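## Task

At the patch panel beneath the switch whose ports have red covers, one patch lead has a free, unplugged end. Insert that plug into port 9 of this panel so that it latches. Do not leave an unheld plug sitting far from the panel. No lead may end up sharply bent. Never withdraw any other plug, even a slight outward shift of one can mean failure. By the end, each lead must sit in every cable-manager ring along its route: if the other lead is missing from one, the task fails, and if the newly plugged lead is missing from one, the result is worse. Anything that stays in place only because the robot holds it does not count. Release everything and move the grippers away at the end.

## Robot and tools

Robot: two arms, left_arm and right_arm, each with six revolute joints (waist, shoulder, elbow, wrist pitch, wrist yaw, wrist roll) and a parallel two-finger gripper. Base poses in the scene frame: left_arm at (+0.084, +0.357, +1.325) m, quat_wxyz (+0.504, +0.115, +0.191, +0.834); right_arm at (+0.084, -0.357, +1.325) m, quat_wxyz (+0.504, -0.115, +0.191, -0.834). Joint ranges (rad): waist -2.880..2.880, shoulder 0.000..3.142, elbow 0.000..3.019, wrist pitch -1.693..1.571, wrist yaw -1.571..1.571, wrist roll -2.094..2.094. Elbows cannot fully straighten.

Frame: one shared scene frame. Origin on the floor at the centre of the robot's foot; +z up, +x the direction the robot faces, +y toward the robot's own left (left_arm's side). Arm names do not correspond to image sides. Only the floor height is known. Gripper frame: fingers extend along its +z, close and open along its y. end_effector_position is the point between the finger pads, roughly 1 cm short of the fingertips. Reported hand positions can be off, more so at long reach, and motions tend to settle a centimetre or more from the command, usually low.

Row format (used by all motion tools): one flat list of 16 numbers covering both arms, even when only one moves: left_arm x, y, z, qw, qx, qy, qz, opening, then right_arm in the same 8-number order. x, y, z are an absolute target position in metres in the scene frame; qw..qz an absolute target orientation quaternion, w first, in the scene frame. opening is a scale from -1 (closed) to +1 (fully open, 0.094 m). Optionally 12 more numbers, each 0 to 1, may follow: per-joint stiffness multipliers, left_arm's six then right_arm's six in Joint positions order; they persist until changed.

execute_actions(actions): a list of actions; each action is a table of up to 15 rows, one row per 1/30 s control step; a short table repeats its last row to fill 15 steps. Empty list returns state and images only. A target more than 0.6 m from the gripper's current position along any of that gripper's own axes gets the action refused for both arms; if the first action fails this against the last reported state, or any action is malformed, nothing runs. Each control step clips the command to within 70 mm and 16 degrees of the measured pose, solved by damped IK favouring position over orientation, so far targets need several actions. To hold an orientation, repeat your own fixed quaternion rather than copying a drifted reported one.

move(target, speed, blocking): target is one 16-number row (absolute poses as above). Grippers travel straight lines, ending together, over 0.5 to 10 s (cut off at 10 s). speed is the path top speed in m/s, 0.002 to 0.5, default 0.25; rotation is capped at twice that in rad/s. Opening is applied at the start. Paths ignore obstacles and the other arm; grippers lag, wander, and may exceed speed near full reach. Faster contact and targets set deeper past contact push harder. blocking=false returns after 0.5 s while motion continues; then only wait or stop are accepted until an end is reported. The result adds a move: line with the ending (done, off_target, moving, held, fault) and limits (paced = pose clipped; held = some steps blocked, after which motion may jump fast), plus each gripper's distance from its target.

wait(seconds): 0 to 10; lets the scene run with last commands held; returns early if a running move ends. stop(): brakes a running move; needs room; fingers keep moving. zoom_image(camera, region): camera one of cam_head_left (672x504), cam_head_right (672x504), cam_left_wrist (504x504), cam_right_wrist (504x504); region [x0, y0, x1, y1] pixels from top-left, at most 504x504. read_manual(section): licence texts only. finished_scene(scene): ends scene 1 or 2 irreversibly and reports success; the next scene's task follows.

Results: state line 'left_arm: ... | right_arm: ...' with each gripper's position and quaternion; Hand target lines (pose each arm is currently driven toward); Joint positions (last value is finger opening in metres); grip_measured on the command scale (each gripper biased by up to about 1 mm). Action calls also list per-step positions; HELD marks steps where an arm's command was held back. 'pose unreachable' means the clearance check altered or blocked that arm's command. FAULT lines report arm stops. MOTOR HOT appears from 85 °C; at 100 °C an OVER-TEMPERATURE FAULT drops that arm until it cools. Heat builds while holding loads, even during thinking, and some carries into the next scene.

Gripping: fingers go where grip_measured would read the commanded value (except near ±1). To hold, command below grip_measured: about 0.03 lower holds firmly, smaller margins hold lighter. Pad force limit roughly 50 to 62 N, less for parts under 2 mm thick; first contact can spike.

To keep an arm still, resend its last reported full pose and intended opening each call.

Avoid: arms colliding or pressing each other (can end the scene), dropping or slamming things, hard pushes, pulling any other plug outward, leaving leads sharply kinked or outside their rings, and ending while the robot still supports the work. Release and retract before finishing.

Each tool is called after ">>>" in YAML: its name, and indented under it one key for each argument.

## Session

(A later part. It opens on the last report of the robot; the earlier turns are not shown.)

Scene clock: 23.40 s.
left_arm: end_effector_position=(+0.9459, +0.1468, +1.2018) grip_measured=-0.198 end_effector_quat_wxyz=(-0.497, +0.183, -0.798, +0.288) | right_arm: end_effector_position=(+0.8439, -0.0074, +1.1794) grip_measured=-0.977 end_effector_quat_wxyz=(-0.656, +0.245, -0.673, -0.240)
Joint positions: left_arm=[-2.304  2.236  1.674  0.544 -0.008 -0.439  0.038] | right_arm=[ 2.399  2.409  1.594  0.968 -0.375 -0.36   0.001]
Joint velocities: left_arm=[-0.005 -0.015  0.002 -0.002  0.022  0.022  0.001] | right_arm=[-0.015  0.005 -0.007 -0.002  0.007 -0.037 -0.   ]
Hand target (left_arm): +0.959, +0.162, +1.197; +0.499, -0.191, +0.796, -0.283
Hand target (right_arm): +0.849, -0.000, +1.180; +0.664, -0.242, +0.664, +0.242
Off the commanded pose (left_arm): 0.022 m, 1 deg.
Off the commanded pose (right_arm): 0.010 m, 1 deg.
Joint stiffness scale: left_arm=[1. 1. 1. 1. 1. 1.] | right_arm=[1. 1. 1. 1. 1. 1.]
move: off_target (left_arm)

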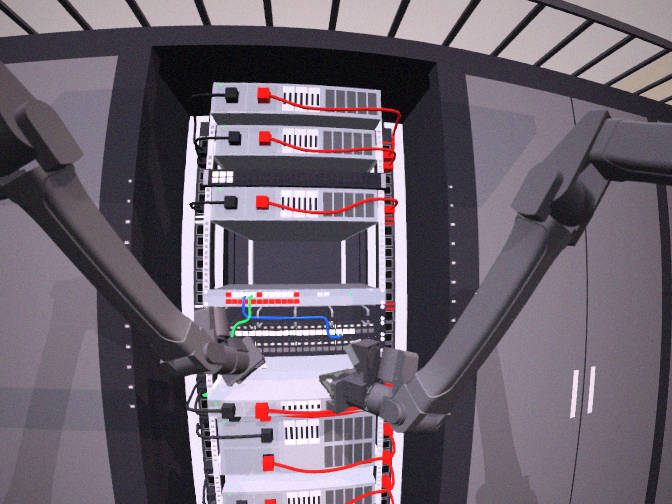

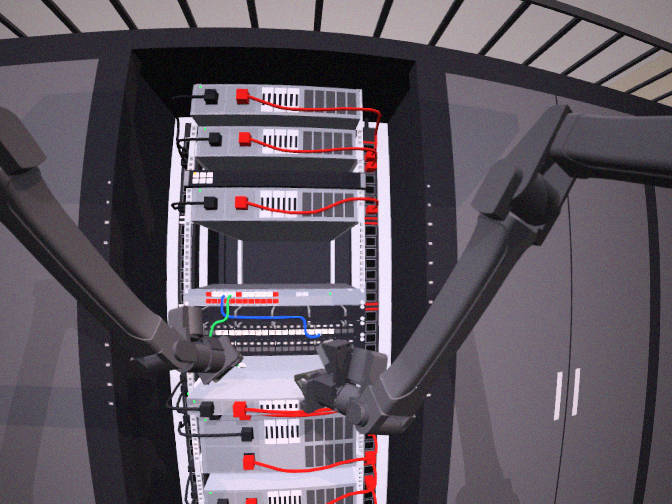

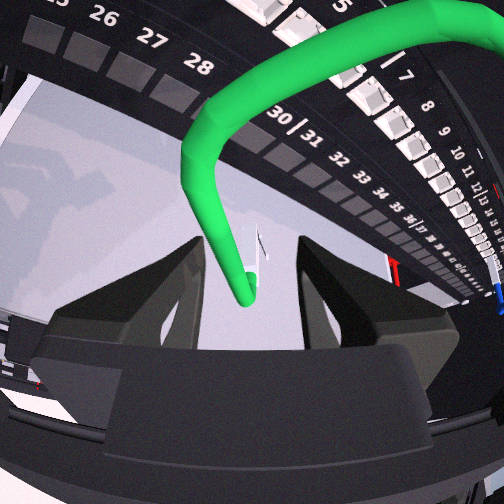

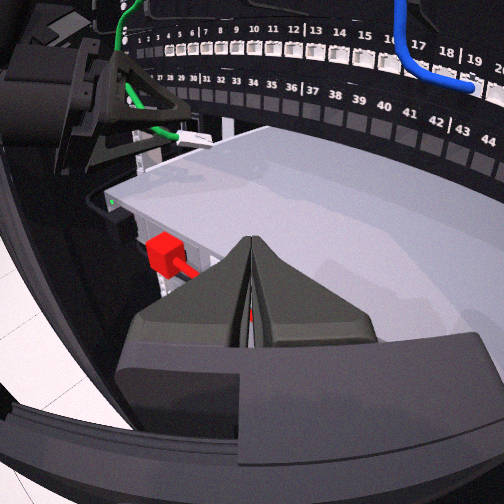

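>>> move:
  target: [0.959,0.153,1.189,0.4992,-0.1912,0.7966,-0.2825,-0.2,0.85,0.0,1.18,0.664,-0.242,0.664,0.242,-1]
  speed: 0.015

Scene clock: 25.07 s.
left_arm: end_effector_position=(+0.9436, +0.1438, +1.1886) grip_measured=-0.198 end_effector_quat_wxyz=(+0.492, -0.183, +0.802, -0.285) | right_arm: end_effector_position=(+0.8439, -0.0074, +1.1794) grip_measured=-0.977 end_effector_quat_wxyz=(-0.656, +0.245, -0.673, -0.240)
Joint positions: left_arm=[-2.304  2.258  1.684  0.544 -0.012 -0.439  0.038] | right_arm=[ 2.399  2.409  1.594  0.968 -0.375 -0.36   0.001]
Joint velocities: left_arm=[-0.015 -0.015  0.007  0.022 -0.007 -0.022 -0.   ] | right_arm=[-0.015 -0.015 -0.017 -0.002  0.037  0.022  0.002]
Hand target (left_arm): +0.958, +0.154, +1.189; +0.499, -0.191, +0.797, -0.282
Hand target (right_arm): +0.849, -0.000, +1.180; +0.664, -0.242, +0.664, +0.242
Off the commanded pose (left_arm): 0.018 m, 1 deg.
Off the commanded pose (right_arm): 0.010 m, 1 deg.
Joint stiffness scale: left_arm=[1. 1. 1. 1. 1. 1.] | right_arm=[1. 1. 1. 1. 1. 1.]
move: off_target (left_arm)

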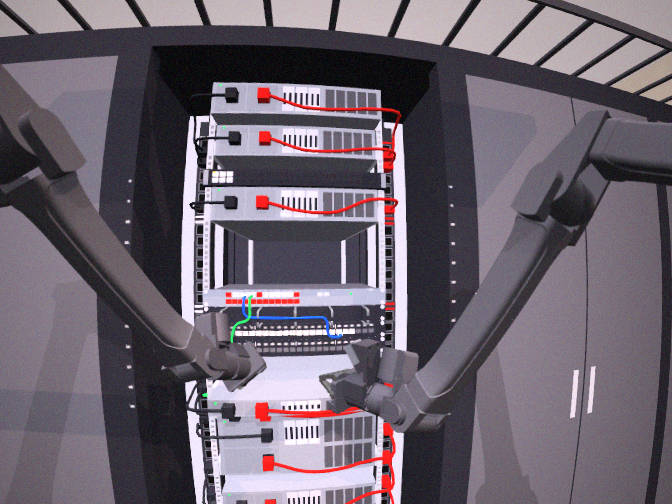

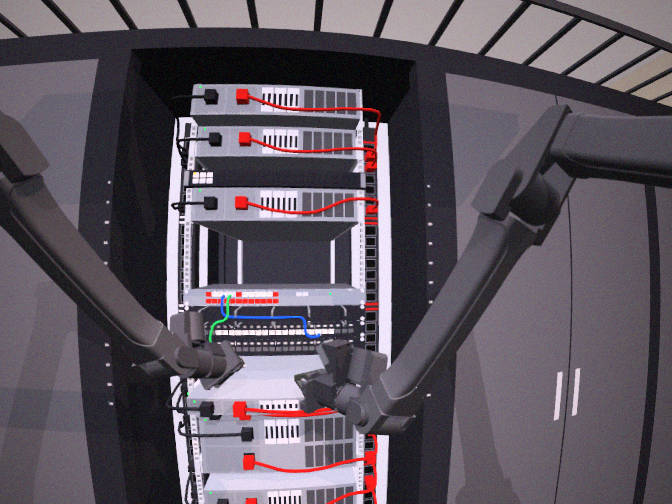

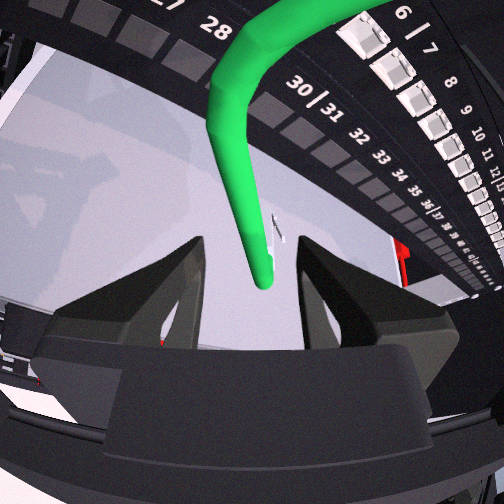

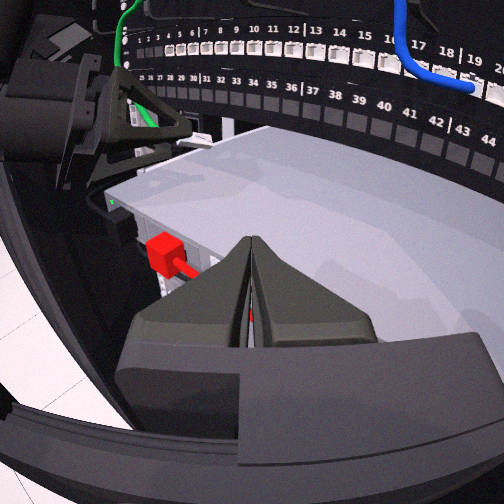

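>>> execute_actions:
  actions:
    - [[0.959,0.153,1.189,0.4992,-0.1912,0.7966,-0.2825,-0.5,0.85,0.0,1.18,0.664,-0.242,0.664,0.242,-1],[0.959,0.153,1.189,0.4992,-0.1912,0.7966,-0.2825,-0.6,0.85,0.0,1.18,0.664,-0.242,0.664,0.242,-1],[0.959,0.153,1.189,0.4992,-0.1912,0.7966,-0.2825,-0.7,0.85,0.0,1.18,0.664,-0.242,0.664,0.242,-1]]

>>> zoom_image:
  camera: "cam_left_wrist"
  region: [190, 180, 330, 320]

>>> zoom_image:
  camera: "cam_right_wrist"
  region: [120, 90, 250, 190]

Scene clock: 25.77 s.
left_arm: end_effector_position=(+0.9441, +0.1439, +1.1891) grip_measured=-0.697 end_effector_quat_wxyz=(+0.492, -0.184, +0.802, -0.285) | right_arm: end_effector_position=(+0.8439, -0.0074, +1.1794) grip_measured=-0.977 end_effector_quat_wxyz=(-0.656, +0.245, -0.673, -0.240)
Joint positions: left_arm=[-2.304  2.258  1.685  0.544 -0.012 -0.439  0.014] | right_arm=[ 2.399  2.409  1.594  0.968 -0.375 -0.36   0.001]
Joint velocities: left_arm=[ 0.005 -0.005 -0.002  0.002 -0.007  0.007 -0.   ] | right_arm=[ 0.005 -0.015  0.007 -0.012 -0.037 -0.095 -0.001]
Hand target (left_arm): +0.958, +0.154, +1.189; +0.499, -0.191, +0.797, -0.283
Hand target (right_arm): +0.849, -0.000, +1.180; +0.664, -0.242, +0.664, +0.242
Off the commanded pose (left_arm): 0.017 m, 1 deg.
Off the commanded pose (right_arm): 0.010 m, 1 deg.
Joint stiffness scale: left_arm=[1. 1. 1. 1. 1. 1.] | right_arm=[1. 1. 1. 1. 1. 1.]
Step readings (end_effector_position):
0: left_arm (+0.9441, +0.1439, +1.1891) | right_arm (+0.8439, -0.0074, +1.1794)
1: left_arm (+0.9441, +0.1439, +1.1891) | right_arm (+0.8439, -0.0074, +1.1794)
2: left_arm (+0.9441, +0.1439, +1.1891) | right_arm (+0.8439, -0.0074, +1.1794)
4: left_arm (+0.9441, +0.1439, +1.1891) | right_arm (+0.8439, -0.0074, +1.1794)
8: left_arm (+0.9441, +0.1439, +1.1891) | right_arm (+0.8439, -0.0074, +1.1794)
15: end_effector_position above

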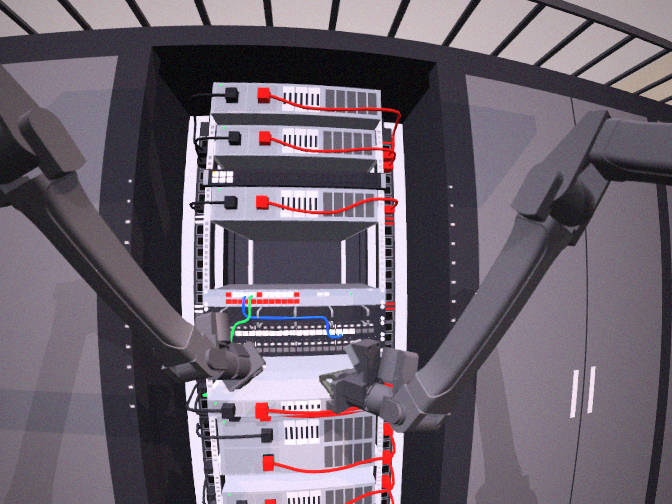

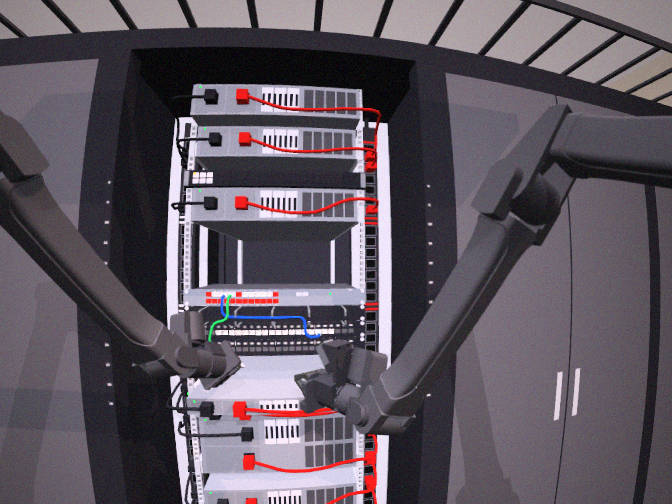

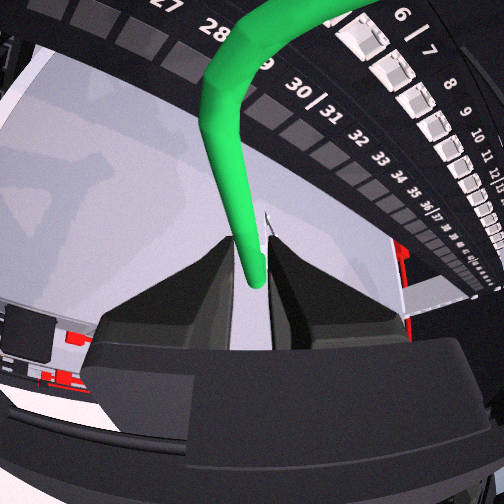

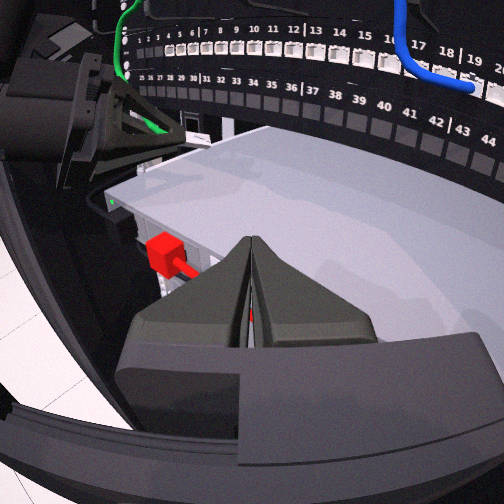

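Region (190, 180, 330, 320) of cam_left_wrist's 504x504 image, scaled by 3.600, with more detail than that image has.

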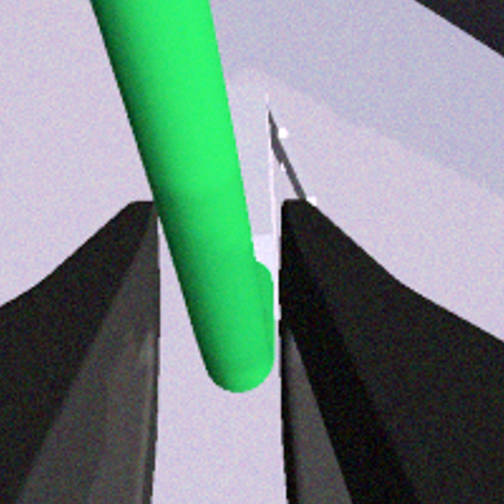

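Region (120, 90, 250, 190) of cam_right_wrist's 504x504 image, scaled by 3.877, with more detail than that image has; it fills the top 388 rows of this view, and the rest is white.

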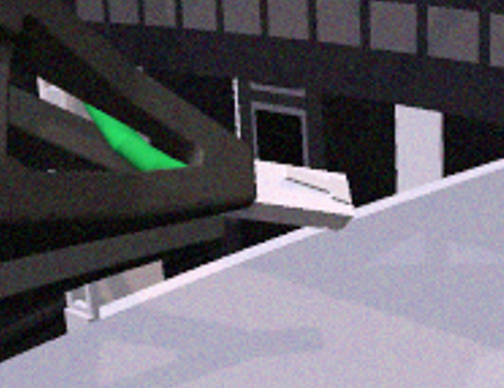

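>>> move:
  target: [0.963,0.153,1.189,0.4992,-0.1912,0.7966,-0.2825,-0.68,0.85,0.0,1.18,0.664,-0.242,0.664,0.242,-1]
  speed: 0.008

>>> zoom_image:
  camera: "cam_left_wrist"
  region: [190, 180, 330, 320]

>>> zoom_image:
  camera: "cam_right_wrist"
  region: [120, 90, 250, 190]

Scene clock: 29.03 s.
left_arm: end_effector_position=(+0.9501, +0.1442, +1.1942) grip_measured=-0.683 end_effector_quat_wxyz=(-0.498, +0.184, -0.798, +0.286) | right_arm: end_effector_position=(+0.8439, -0.0074, +1.1794) grip_measured=-0.977 end_effector_quat_wxyz=(-0.656, +0.245, -0.673, -0.240)
Joint positions: left_arm=[-2.304  2.261  1.702  0.544 -0.012 -0.439  0.015] | right_arm=[ 2.399  2.409  1.594  0.968 -0.375 -0.36   0.001]
Joint velocities: left_arm=[ 0.005  0.005 -0.002  0.007  0.022  0.022  0.001] | right_arm=[-0.015 -0.015 -0.002  0.002 -0.037  0.081  0.   ]
Hand target (left_arm): +0.962, +0.154, +1.190; +0.499, -0.191, +0.796, -0.283
Hand target (right_arm): +0.849, -0.000, +1.180; +0.664, -0.242, +0.664, +0.242
Off the commanded pose (left_arm): 0.016 m, 1 deg.
Off the commanded pose (right_arm): 0.010 m, 1 deg.
Joint stiffness scale: left_arm=[1. 1. 1. 1. 1. 1.] | right_arm=[1. 1. 1. 1. 1. 1.]
move: off_target (left_arm)

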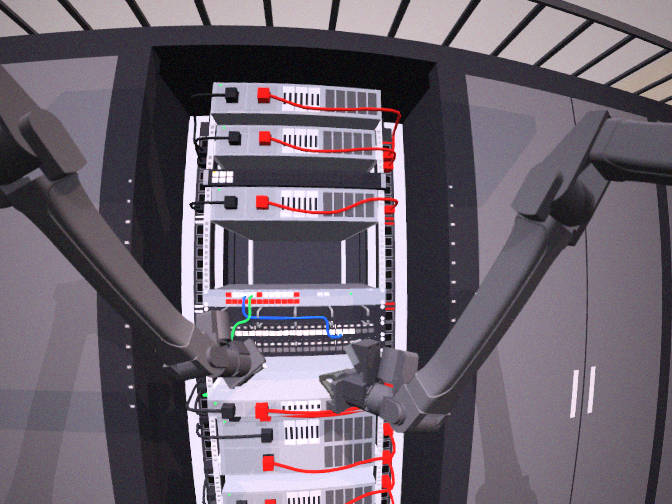

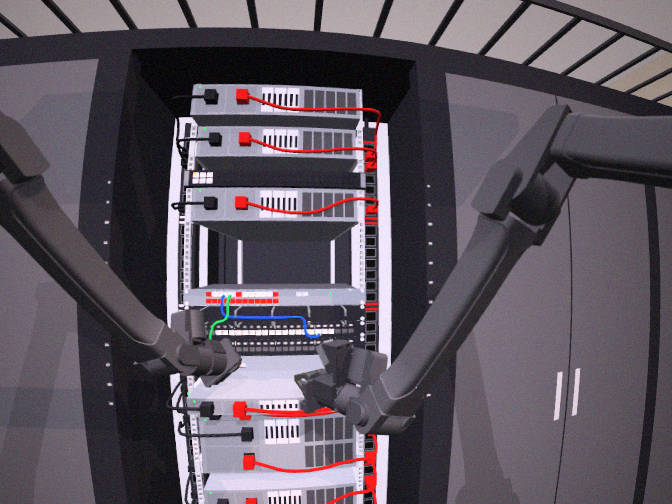

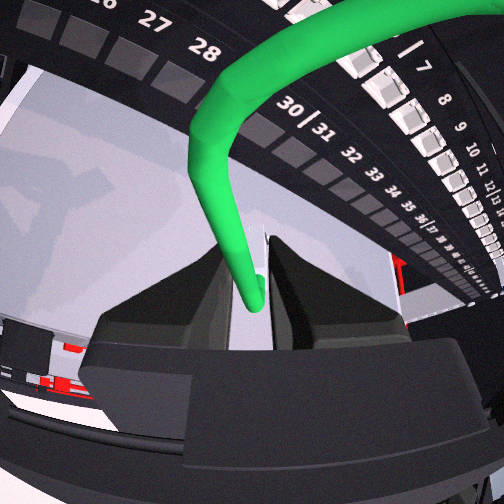

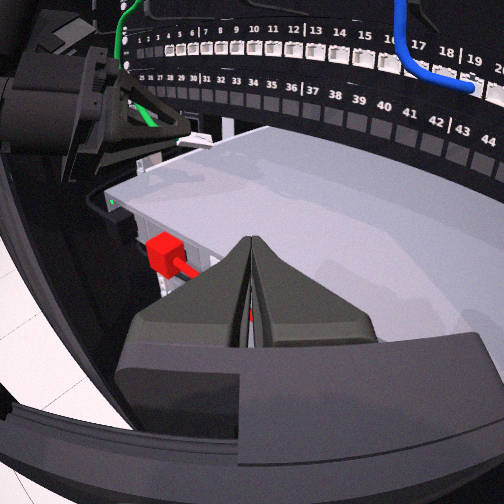

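Region (190, 180, 330, 320) of cam_left_wrist's 504x504 image, scaled by 3.600, with more detail than that image has.

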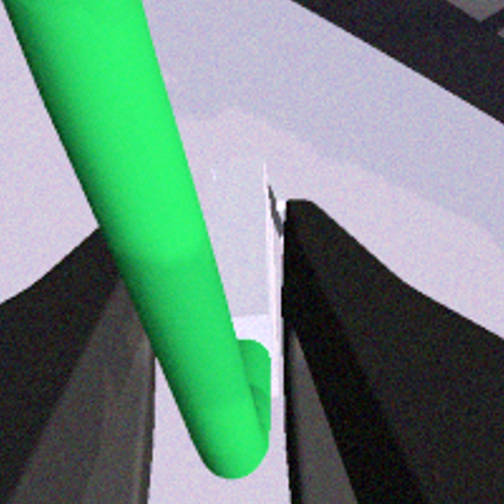

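Region (120, 90, 250, 190) of cam_right_wrist's 504x504 image, scaled by 3.877, with more detail than that image has; it fills the top 388 rows of this view, and the rest is white.

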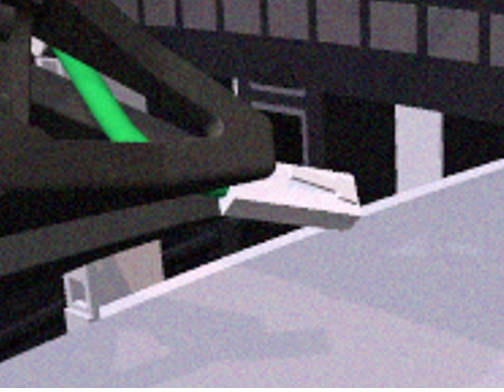

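>>> execute_actions:
  actions:
    - [[0.963,0.153,1.189,0.4992,-0.1912,0.7966,-0.2825,-0.55,0.85,0.0,1.18,0.664,-0.242,0.664,0.242,-1],[0.963,0.153,1.189,0.4992,-0.1912,0.7966,-0.2825,-0.55,0.85,0.0,1.18,0.664,-0.242,0.664,0.242,-1],[0.963,0.153,1.189,0.4992,-0.1912,0.7966,-0.2825,-0.55,0.85,0.0,1.18,0.664,-0.242,0.664,0.242,-1],[0.962,0.1525,1.1868,0.4952,-0.191,0.7995,-0.2817,-0.55,0.85,0.0,1.18,0.664,-0.242,0.664,0.242,-1],[0.962,0.1525,1.1868,0.4952,-0.191,0.7995,-0.2817,-0.55,0.85,0.0,1.18,0.664,-0.242,0.664,0.242,-1],[0.961,0.152,1.1845,0.4912,-0.1908,0.8023,-0.2808,-0.55,0.85,0.0,1.18,0.664,-0.242,0.664,0.242,-1],[0.961,0.152,1.1845,0.4912,-0.1908,0.8023,-0.2808,-0.55,0.85,0.0,1.18,0.664,-0.242,0.664,0.242,-1],[0.960,0.1515,1.1822,0.4872,-0.1905,0.8052,-0.28,-0.55,0.85,0.0,1.18,0.664,-0.242,0.664,0.242,-1],[0.960,0.1515,1.1822,0.4872,-0.1905,0.8052,-0.28,-0.55,0.85,0.0,1.18,0.664,-0.242,0.664,0.242,-1],[0.959,0.151,1.180,0.4832,-0.1903,0.808,-0.2792,-0.55,0.85,0.0,1.18,0.664,-0.242,0.664,0.242,-1]]
    - [[0.959,0.151,1.180,0.4832,-0.1903,0.808,-0.2792,-0.55,0.85,0.0,1.18,0.664,-0.242,0.664,0.242,-1]]

>>> zoom_image:
  camera: "cam_right_wrist"
  region: [120, 90, 250, 190]

Scene clock: 30.77 s.
left_arm: end_effector_position=(+0.9450, +0.1418, +1.1830) grip_measured=-0.553 end_effector_quat_wxyz=(+0.480, -0.183, +0.810, -0.282) | right_arm: end_effector_position=(+0.8439, -0.0074, +1.1794) grip_measured=-0.977 end_effector_quat_wxyz=(-0.656, +0.245, -0.673, -0.240)
Joint positions: left_arm=[-2.304  2.264  1.702  0.502 -0.012 -0.439  0.021] | right_arm=[ 2.399  2.409  1.594  0.968 -0.375 -0.36   0.001]
Joint velocities: left_arm=[-0.015  0.005 -0.007  0.017  0.007  0.037  0.   ] | right_arm=[ 0.005 -0.015  0.017 -0.002  0.007  0.007 -0.001]
Hand target (left_arm): +0.958, +0.152, +1.181; +0.483, -0.190, +0.808, -0.279
Hand target (right_arm): +0.849, -0.000, +1.180; +0.664, -0.242, +0.664, +0.242
Off the commanded pose (left_arm): 0.017 m, 1 deg.
Off the commanded pose (right_arm): 0.010 m, 1 deg.
Joint stiffness scale: left_arm=[1. 1. 1. 1. 1. 1.] | right_arm=[1. 1. 1. 1. 1. 1.]
Step readings (end_effector_position; steps 1 to 15: 1st action; 16 to 30: 2nd action):
0: left_arm (+0.9497, +0.1440, +1.1932) | right_arm (+0.8439, -0.0074, +1.1794)
1: left_arm (+0.9497, +0.1440, +1.1932) | right_arm (+0.8439, -0.0074, +1.1794)
2: left_arm (+0.9497, +0.1440, +1.1932) | right_arm (+0.8439, -0.0074, +1.1794)
4: left_arm (+0.9495, +0.1439, +1.1928) | right_arm (+0.8439, -0.0074, +1.1794)
8: left_arm (+0.9478, +0.1431, +1.1891) | right_arm (+0.8439, -0.0074, +1.1794)
15: left_arm (+0.9451, +0.1418, +1.1831) | right_arm (+0.8439, -0.0074, +1.1794)
16: left_arm (+0.9450, +0.1418, +1.1831) | right_arm (+0.8439, -0.0074, +1.1794)
17: left_arm (+0.9450, +0.1418, +1.1830) | right_arm (+0.8439, -0.0074, +1.1794)
19: left_arm (+0.9450, +0.1418, +1.1830) | right_arm (+0.8439, -0.0074, +1.1794)
23: left_arm (+0.9450, +0.1418, +1.1830) | right_arm (+0.8439, -0.0074, +1.1794)
30: end_effector_position above

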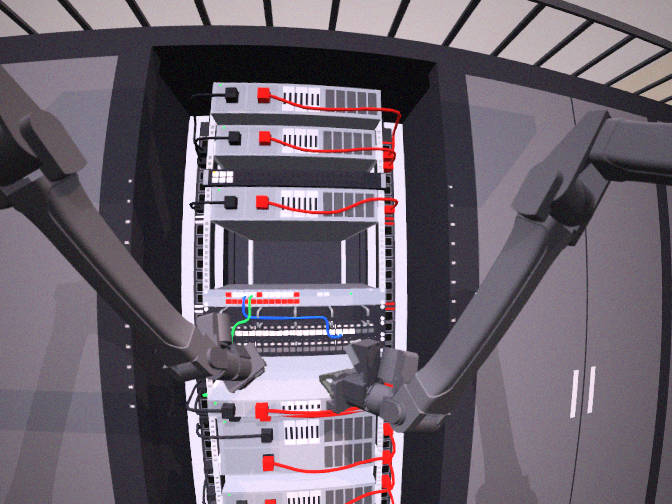

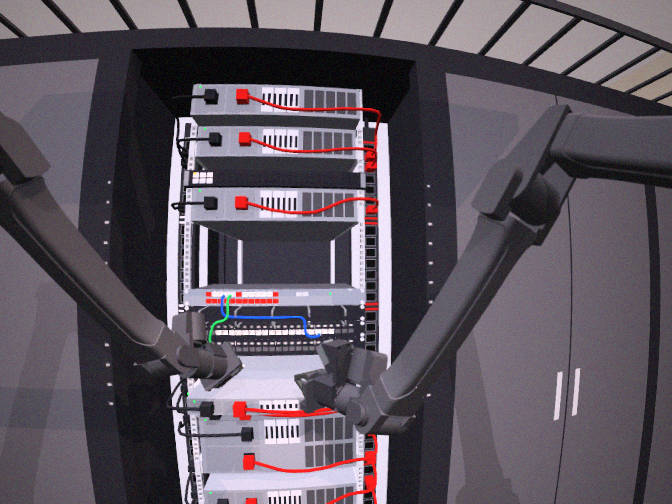

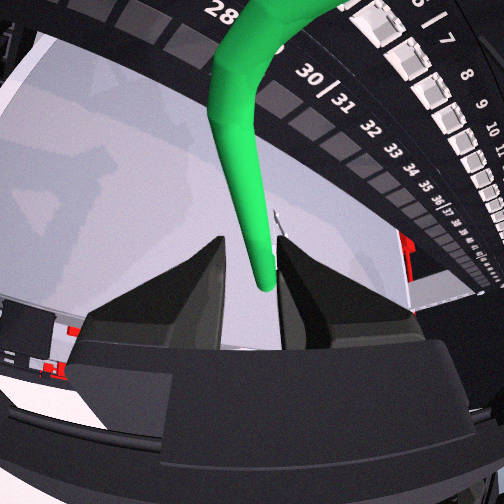

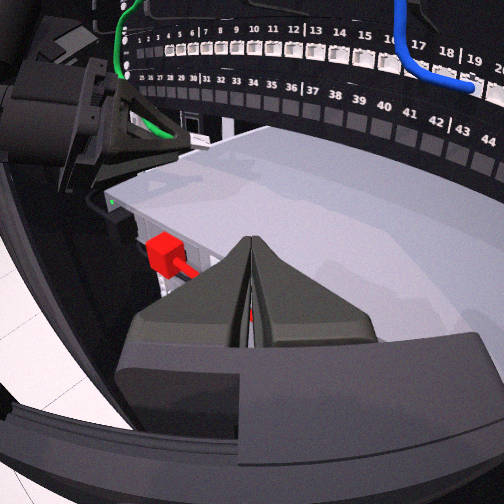

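Region (120, 90, 250, 190) of cam_right_wrist's 504x504 image, scaled by 3.877, with more detail than that image has; it fills the top 388 rows of this view, and the rest is white.

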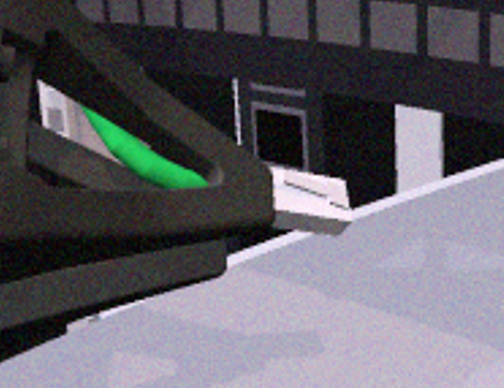

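Wrist moves track well. Centered now; close.

>>> execute_actions:
  actions:
    - [[0.959,0.151,1.180,0.4832,-0.1903,0.808,-0.2792,-0.6,0.85,0.0,1.18,0.664,-0.242,0.664,0.242,-1],[0.959,0.151,1.180,0.4832,-0.1903,0.808,-0.2792,-0.63,0.85,0.0,1.18,0.664,-0.242,0.664,0.242,-1],[0.959,0.151,1.180,0.4832,-0.1903,0.808,-0.2792,-0.66,0.85,0.0,1.18,0.664,-0.242,0.664,0.242,-1],[0.959,0.151,1.180,0.4832,-0.1903,0.808,-0.2792,-0.69,0.85,0.0,1.18,0.664,-0.242,0.664,0.242,-1],[0.959,0.151,1.180,0.4832,-0.1903,0.808,-0.2792,-0.72,0.85,0.0,1.18,0.664,-0.242,0.664,0.242,-1],[0.959,0.151,1.180,0.4832,-0.1903,0.808,-0.2792,-0.75,0.85,0.0,1.18,0.664,-0.242,0.664,0.242,-1],[0.959,0.151,1.180,0.4832,-0.1903,0.808,-0.2792,-0.78,0.85,0.0,1.18,0.664,-0.242,0.664,0.242,-1],[0.959,0.151,1.180,0.4832,-0.1903,0.808,-0.2792,-0.80,0.85,0.0,1.18,0.664,-0.242,0.664,0.242,-1],[0.959,0.151,1.180,0.4832,-0.1903,0.808,-0.2792,-0.82,0.85,0.0,1.18,0.664,-0.242,0.664,0.242,-1],[0.959,0.151,1.180,0.4832,-0.1903,0.808,-0.2792,-0.84,0.85,0.0,1.18,0.664,-0.242,0.664,0.242,-1]]

>>> zoom_image:
  camera: "cam_right_wrist"
  region: [120, 90, 250, 190]

>>> zoom_image:
  camera: "cam_left_wrist"
  region: [190, 180, 330, 320]

Scene clock: 31.67 s.
left_arm: end_effector_position=(+0.9450, +0.1418, +1.1830) grip_measured=-0.837 end_effector_quat_wxyz=(+0.480, -0.183, +0.810, -0.282) | right_arm: end_effector_position=(+0.8439, -0.0074, +1.1794) grip_measured=-0.977 end_effector_quat_wxyz=(-0.656, +0.245, -0.673, -0.240)
Joint positions: left_arm=[-2.304  2.264  1.702  0.502 -0.012 -0.439  0.008] | right_arm=[ 2.399  2.409  1.594  0.968 -0.375 -0.36   0.001]
Joint velocities: left_arm=[-0.005  0.005 -0.007 -0.007 -0.037  0.007 -0.001] | right_arm=[-0.024  0.005 -0.002  0.002 -0.022  0.007 -0.001]
Hand target (left_arm): +0.958, +0.152, +1.181; +0.483, -0.190, +0.808, -0.279
Hand target (right_arm): +0.849, -0.000, +1.180; +0.664, -0.242, +0.664, +0.242
Off the commanded pose (left_arm): 0.017 m, 1 deg.
Off the commanded pose (right_arm): 0.010 m, 1 deg.
Joint stiffness scale: left_arm=[1. 1. 1. 1. 1. 1.] | right_arm=[1. 1. 1. 1. 1. 1.]
Step readings (end_effector_position):
0: left_arm (+0.9450, +0.1418, +1.1830) | right_arm (+0.8439, -0.0074, +1.1794)
1: left_arm (+0.9450, +0.1418, +1.1830) | right_arm (+0.8439, -0.0074, +1.1794)
2: left_arm (+0.9450, +0.1418, +1.1830) | right_arm (+0.8439, -0.0074, +1.1794)
4: left_arm (+0.9450, +0.1418, +1.1830) | right_arm (+0.8439, -0.0074, +1.1794)
8: left_arm (+0.9450, +0.1418, +1.1830) | right_arm (+0.8439, -0.0074, +1.1794)
15: end_effector_position above

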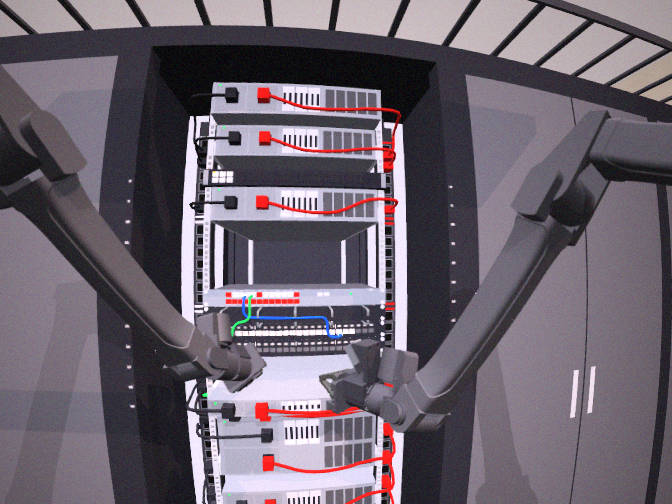

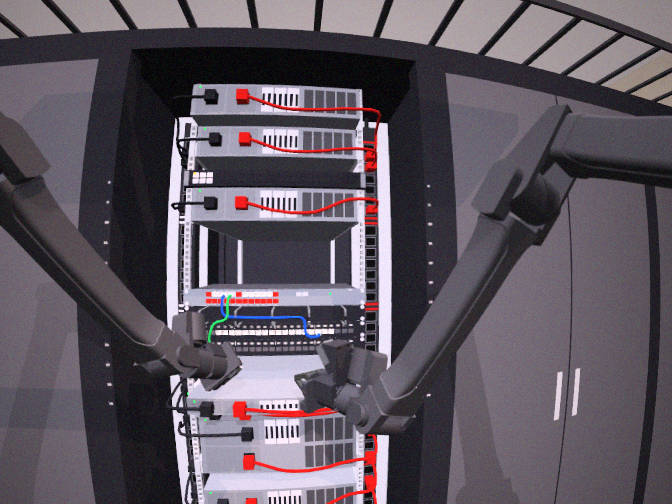

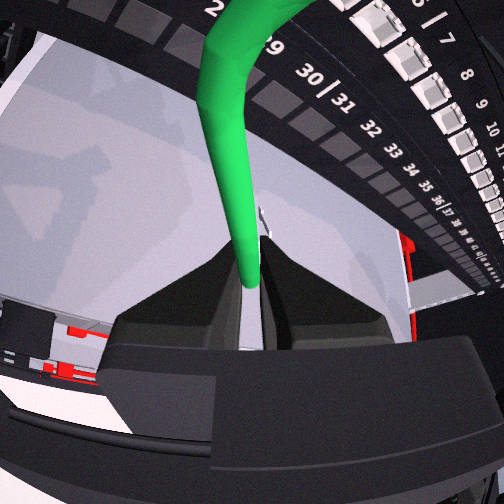

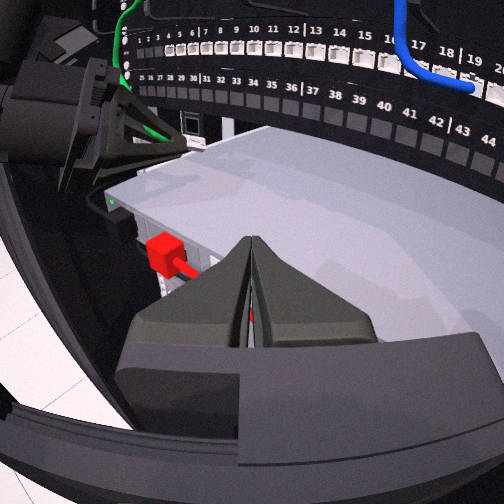

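Region (120, 90, 250, 190) of cam_right_wrist's 504x504 image, scaled by 3.877, with more detail than that image has; it fills the top 388 rows of this view, and the rest is white.

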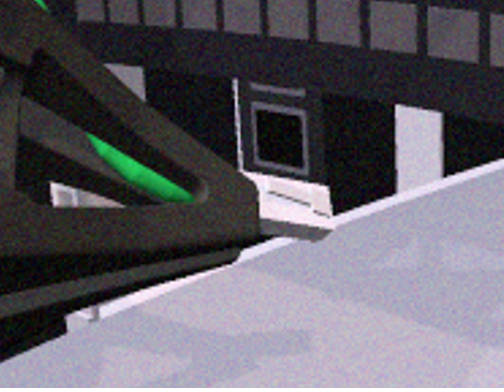

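Region (190, 180, 330, 320) of cam_left_wrist's 504x504 image, scaled by 3.600, with more detail than that image has.

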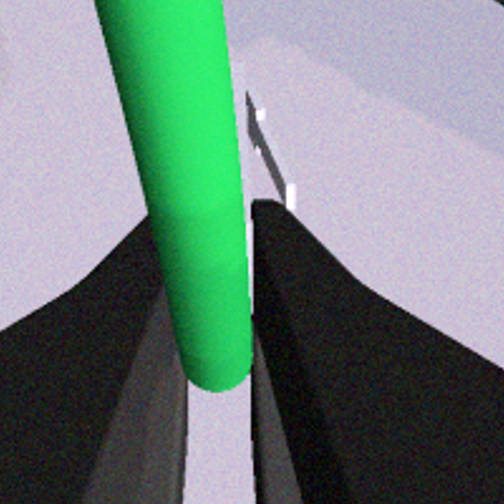

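>>> execute_actions:
  actions:
    - [[0.959,0.151,1.180,0.4832,-0.1903,0.808,-0.2792,-0.88,0.85,0.0,1.18,0.664,-0.242,0.664,0.242,-1]]

>>> move:
  target: [0.925,0.135,1.215,0.4545,-0.4545,0.5417,-0.5417,-0.88,0.85,-0.01,1.21,0.664,-0.242,0.664,0.242,-1]
  speed: 0.15

Scene clock: 32.50 s.
left_arm: end_effector_position=(+0.9450, +0.1418, +1.1830) grip_measured=-0.865 end_effector_quat_wxyz=(+0.480, -0.183, +0.810, -0.283) | right_arm: end_effector_position=(+0.8439, -0.0074, +1.1794) grip_measured=-0.977 end_effector_quat_wxyz=(-0.656, +0.245, -0.673, -0.240)
Joint positions: left_arm=[-2.304  2.264  1.702  0.502 -0.012 -0.44   0.006] | right_arm=[ 2.399  2.409  1.594  0.968 -0.375 -0.36   0.001]
Joint velocities: left_arm=[ 0.015  0.005  0.007 -0.007  0.022 -0.037 -0.   ] | right_arm=[-0.024 -0.005 -0.007  0.017  0.022  0.022  0.001]
Hand target (left_arm): +0.958, +0.152, +1.181; +0.483, -0.190, +0.808, -0.279
Hand target (right_arm): +0.849, -0.000, +1.180; +0.664, -0.242, +0.664, +0.242
Off the commanded pose (left_arm): 0.017 m, 1 deg.
Off the commanded pose (right_arm): 0.010 m, 1 deg.
Joint stiffness scale: left_arm=[1. 1. 1. 1. 1. 1.] | right_arm=[1. 1. 1. 1. 1. 1.]
Step readings (end_effector_position):
0: left_arm (+0.9450, +0.1418, +1.1830) | right_arm (+0.8439, -0.0074, +1.1794)
1: left_arm (+0.9450, +0.1418, +1.1830) | right_arm (+0.8439, -0.0074, +1.1794)
2: left_arm (+0.9450, +0.1418, +1.1830) | right_arm (+0.8439, -0.0074, +1.1794)
4: left_arm (+0.9450, +0.1418, +1.1830) | right_arm (+0.8439, -0.0074, +1.1794)
8: left_arm (+0.9450, +0.1418, +1.1830) | right_arm (+0.8439, -0.0074, +1.1794)
15: end_effector_position above

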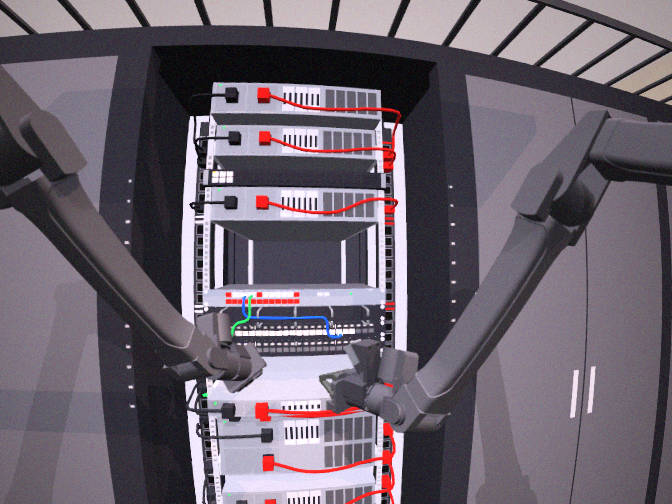

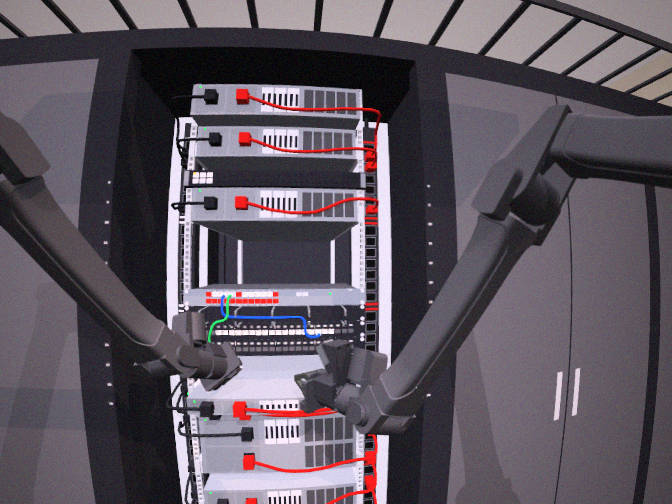

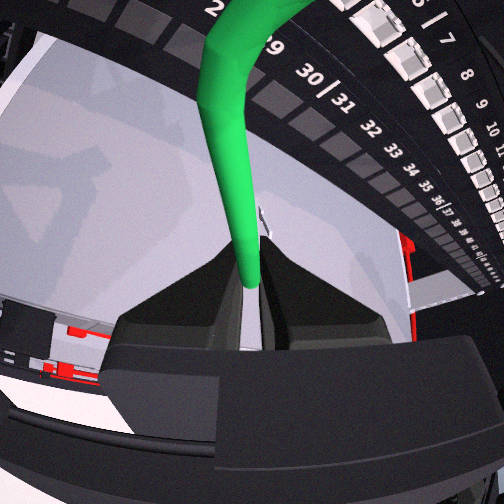

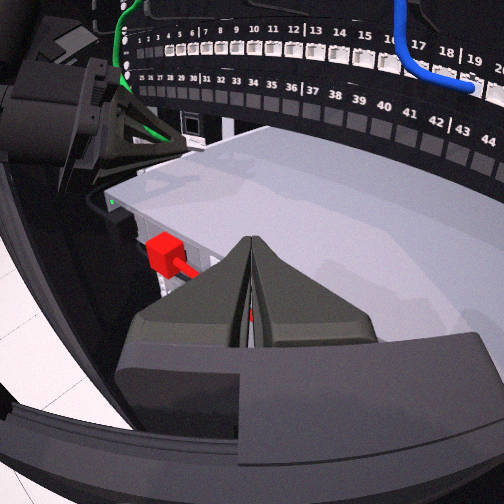

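Scene clock: 36.27 s.
left_arm: end_effector_position=(+0.9319, +0.1481, +1.2196) grip_measured=-0.865 end_effector_quat_wxyz=(-0.457, +0.455, -0.547, +0.533) | right_arm: end_effector_position=(+0.8569, -0.0145, +1.2108) grip_measured=-0.977 end_effector_quat_wxyz=(-0.671, +0.241, -0.661, -0.235)
Joint positions: left_arm=[-2.319  2.346  1.646  1.04  -0.048 -1.256  0.006] | right_arm=[ 2.399  2.363  1.589  0.968 -0.375 -0.36   0.001]
Joint velocities: left_arm=[ 0.015  0.005 -0.007 -0.007 -0.022  0.051  0.001] | right_arm=[-0.005  0.005 -0.027 -0.017 -0.037  0.037 -0.   ]
Hand target (left_arm): +0.925, +0.135, +1.215; +0.453, -0.456, +0.541, -0.542
Hand target (right_arm): +0.851, -0.010, +1.210; +0.664, -0.242, +0.664, +0.242
Off the commanded pose (left_arm): 0.016 m, 1 deg.
Off the commanded pose (right_arm): 0.008 m, 1 deg.
Joint stiffness scale: left_arm=[1. 1. 1. 1. 1. 1.] | right_arm=[1. 1. 1. 1. 1. 1.]
move: off_target (left_arm)

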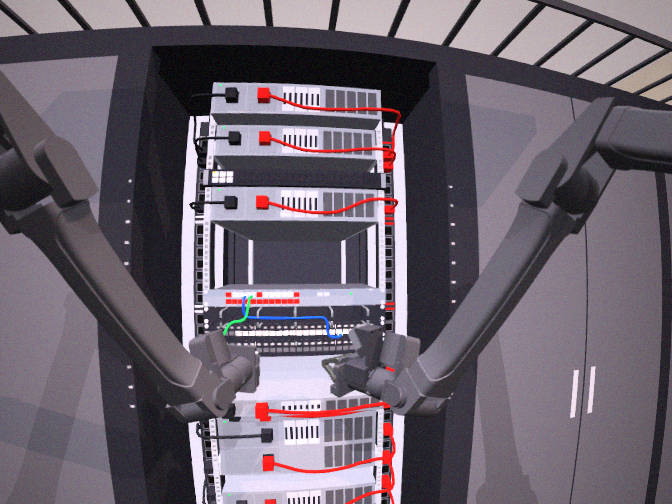

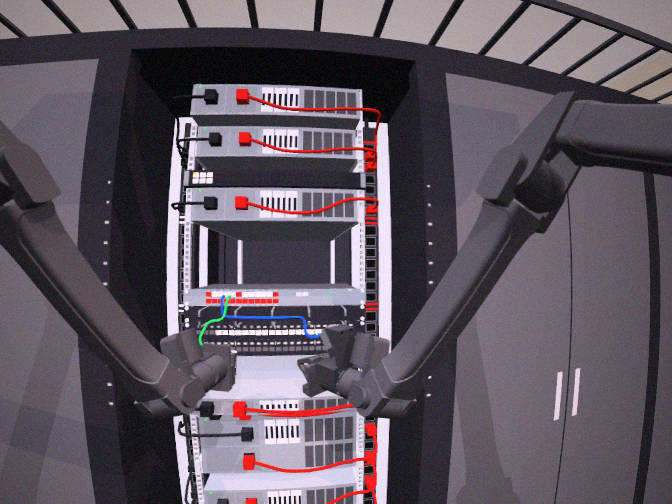

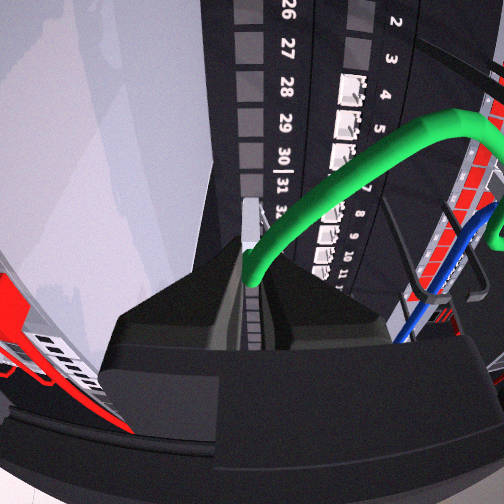

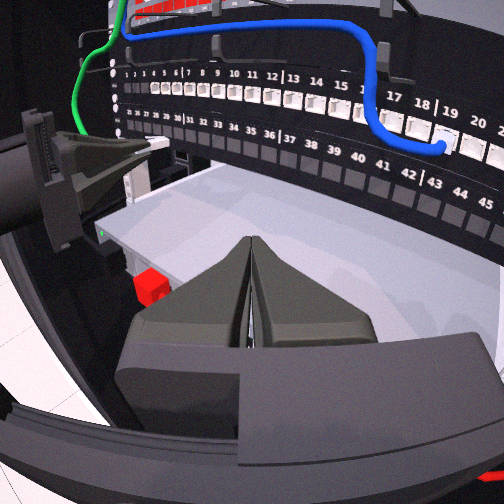

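>>> zoom_image:
  camera: "cam_left_wrist"
  region: [200, 170, 320, 300]

>>> zoom_image:
  camera: "cam_right_wrist"
  region: [60, 20, 260, 200]

Region (200, 170, 320, 300) of cam_left_wrist's 504x504 image, scaled by 3.877, with more detail than that image has; it fills the left 465 columns of this view, and the rest is white.

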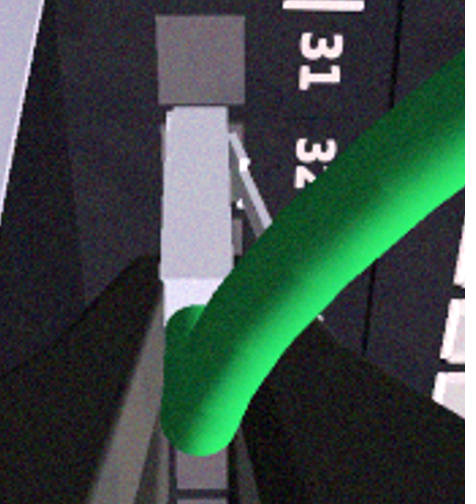

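Region (60, 20, 260, 200) of cam_right_wrist's 504x504 image, scaled by 2.520, with more detail than that image has; it fills the top 454 rows of this view, and the rest is white.

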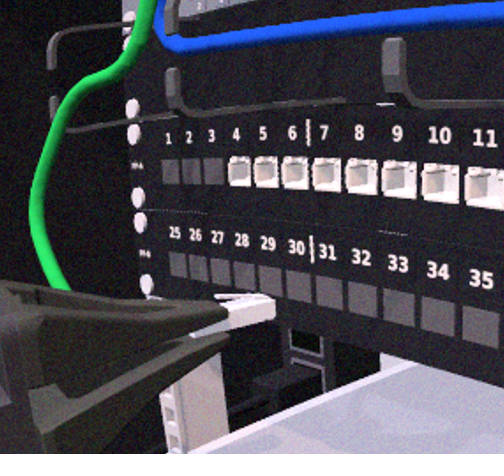

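>>> move:
  target: [0.925,0.098,1.270,0.4545,-0.4545,0.5417,-0.5417,-0.9,0.85,-0.01,1.21,0.664,-0.242,0.664,0.242,-1]
  speed: 0.05

>>> zoom_image:
  camera: "cam_right_wrist"
  region: [60, 0, 300, 200]

Scene clock: 39.10 s.
left_arm: end_effector_position=(+0.9237, +0.1093, +1.2486) grip_measured=-0.874 end_effector_quat_wxyz=(-0.455, +0.461, -0.542, +0.535) | right_arm: end_effector_position=(+0.8569, -0.0145, +1.2108) grip_measured=-0.977 end_effector_quat_wxyz=(-0.671, +0.241, -0.661, -0.235)
Joint positions: left_arm=[-2.388  2.314  1.631  1.028 -0.118 -1.249  0.006] | right_arm=[ 2.399  2.363  1.589  0.968 -0.375 -0.36   0.001]
Joint velocities: left_arm=[-0.005 -0.005  0.007 -0.002 -0.007  0.007 -0.   ] | right_arm=[-0.015  0.005  0.012 -0.002  0.022  0.022 -0.   ]
Hand target (left_arm): +0.925, +0.098, +1.270; +0.454, -0.454, +0.542, -0.542
Hand target (right_arm): +0.850, -0.010, +1.210; +0.664, -0.242, +0.664, +0.242
Off the commanded pose (left_arm): 0.024 m, 1 deg.
Off the commanded pose (right_arm): 0.008 m, 1 deg.
Joint stiffness scale: left_arm=[1. 1. 1. 1. 1. 1.] | right_arm=[1. 1. 1. 1. 1. 1.]
move: off_target (left_arm)

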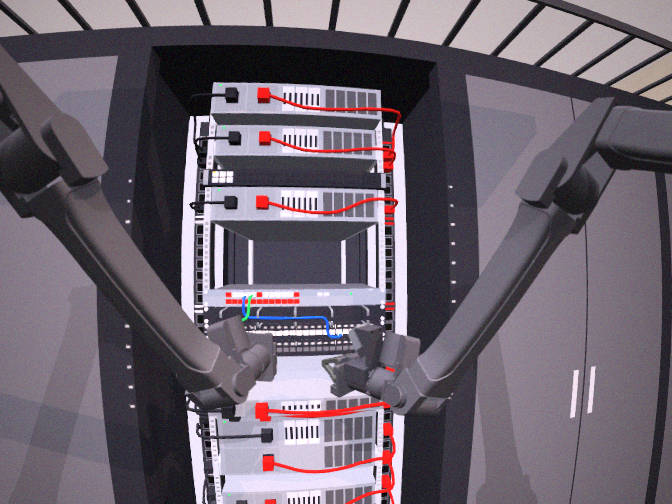

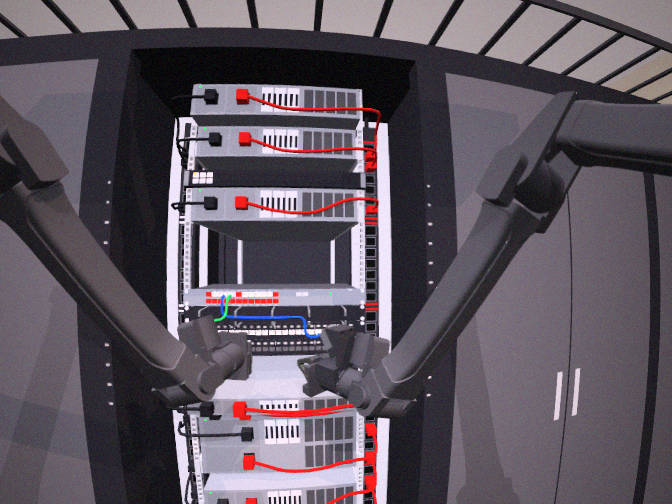

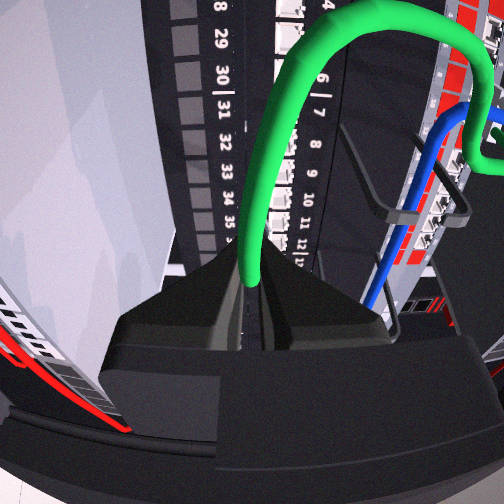

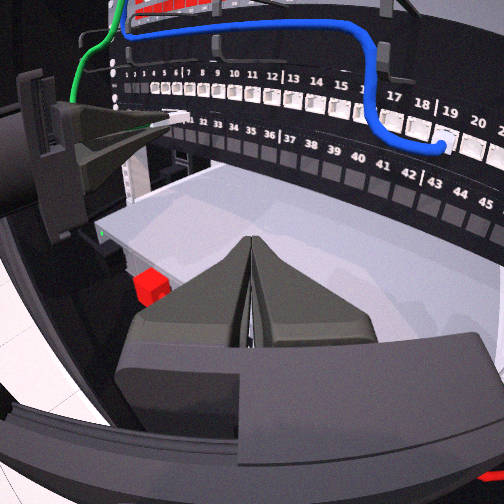

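Region (60, 0, 300, 200) of cam_right_wrist's 504x504 image, scaled by 2.100, with more detail than that image has.

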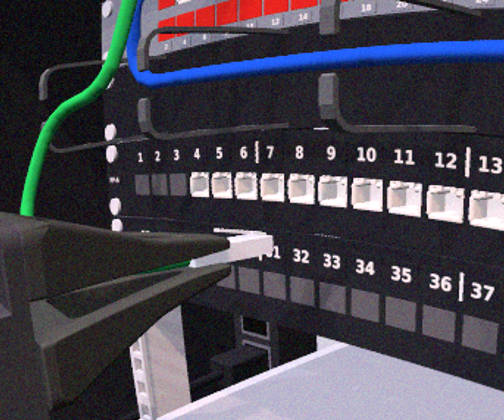

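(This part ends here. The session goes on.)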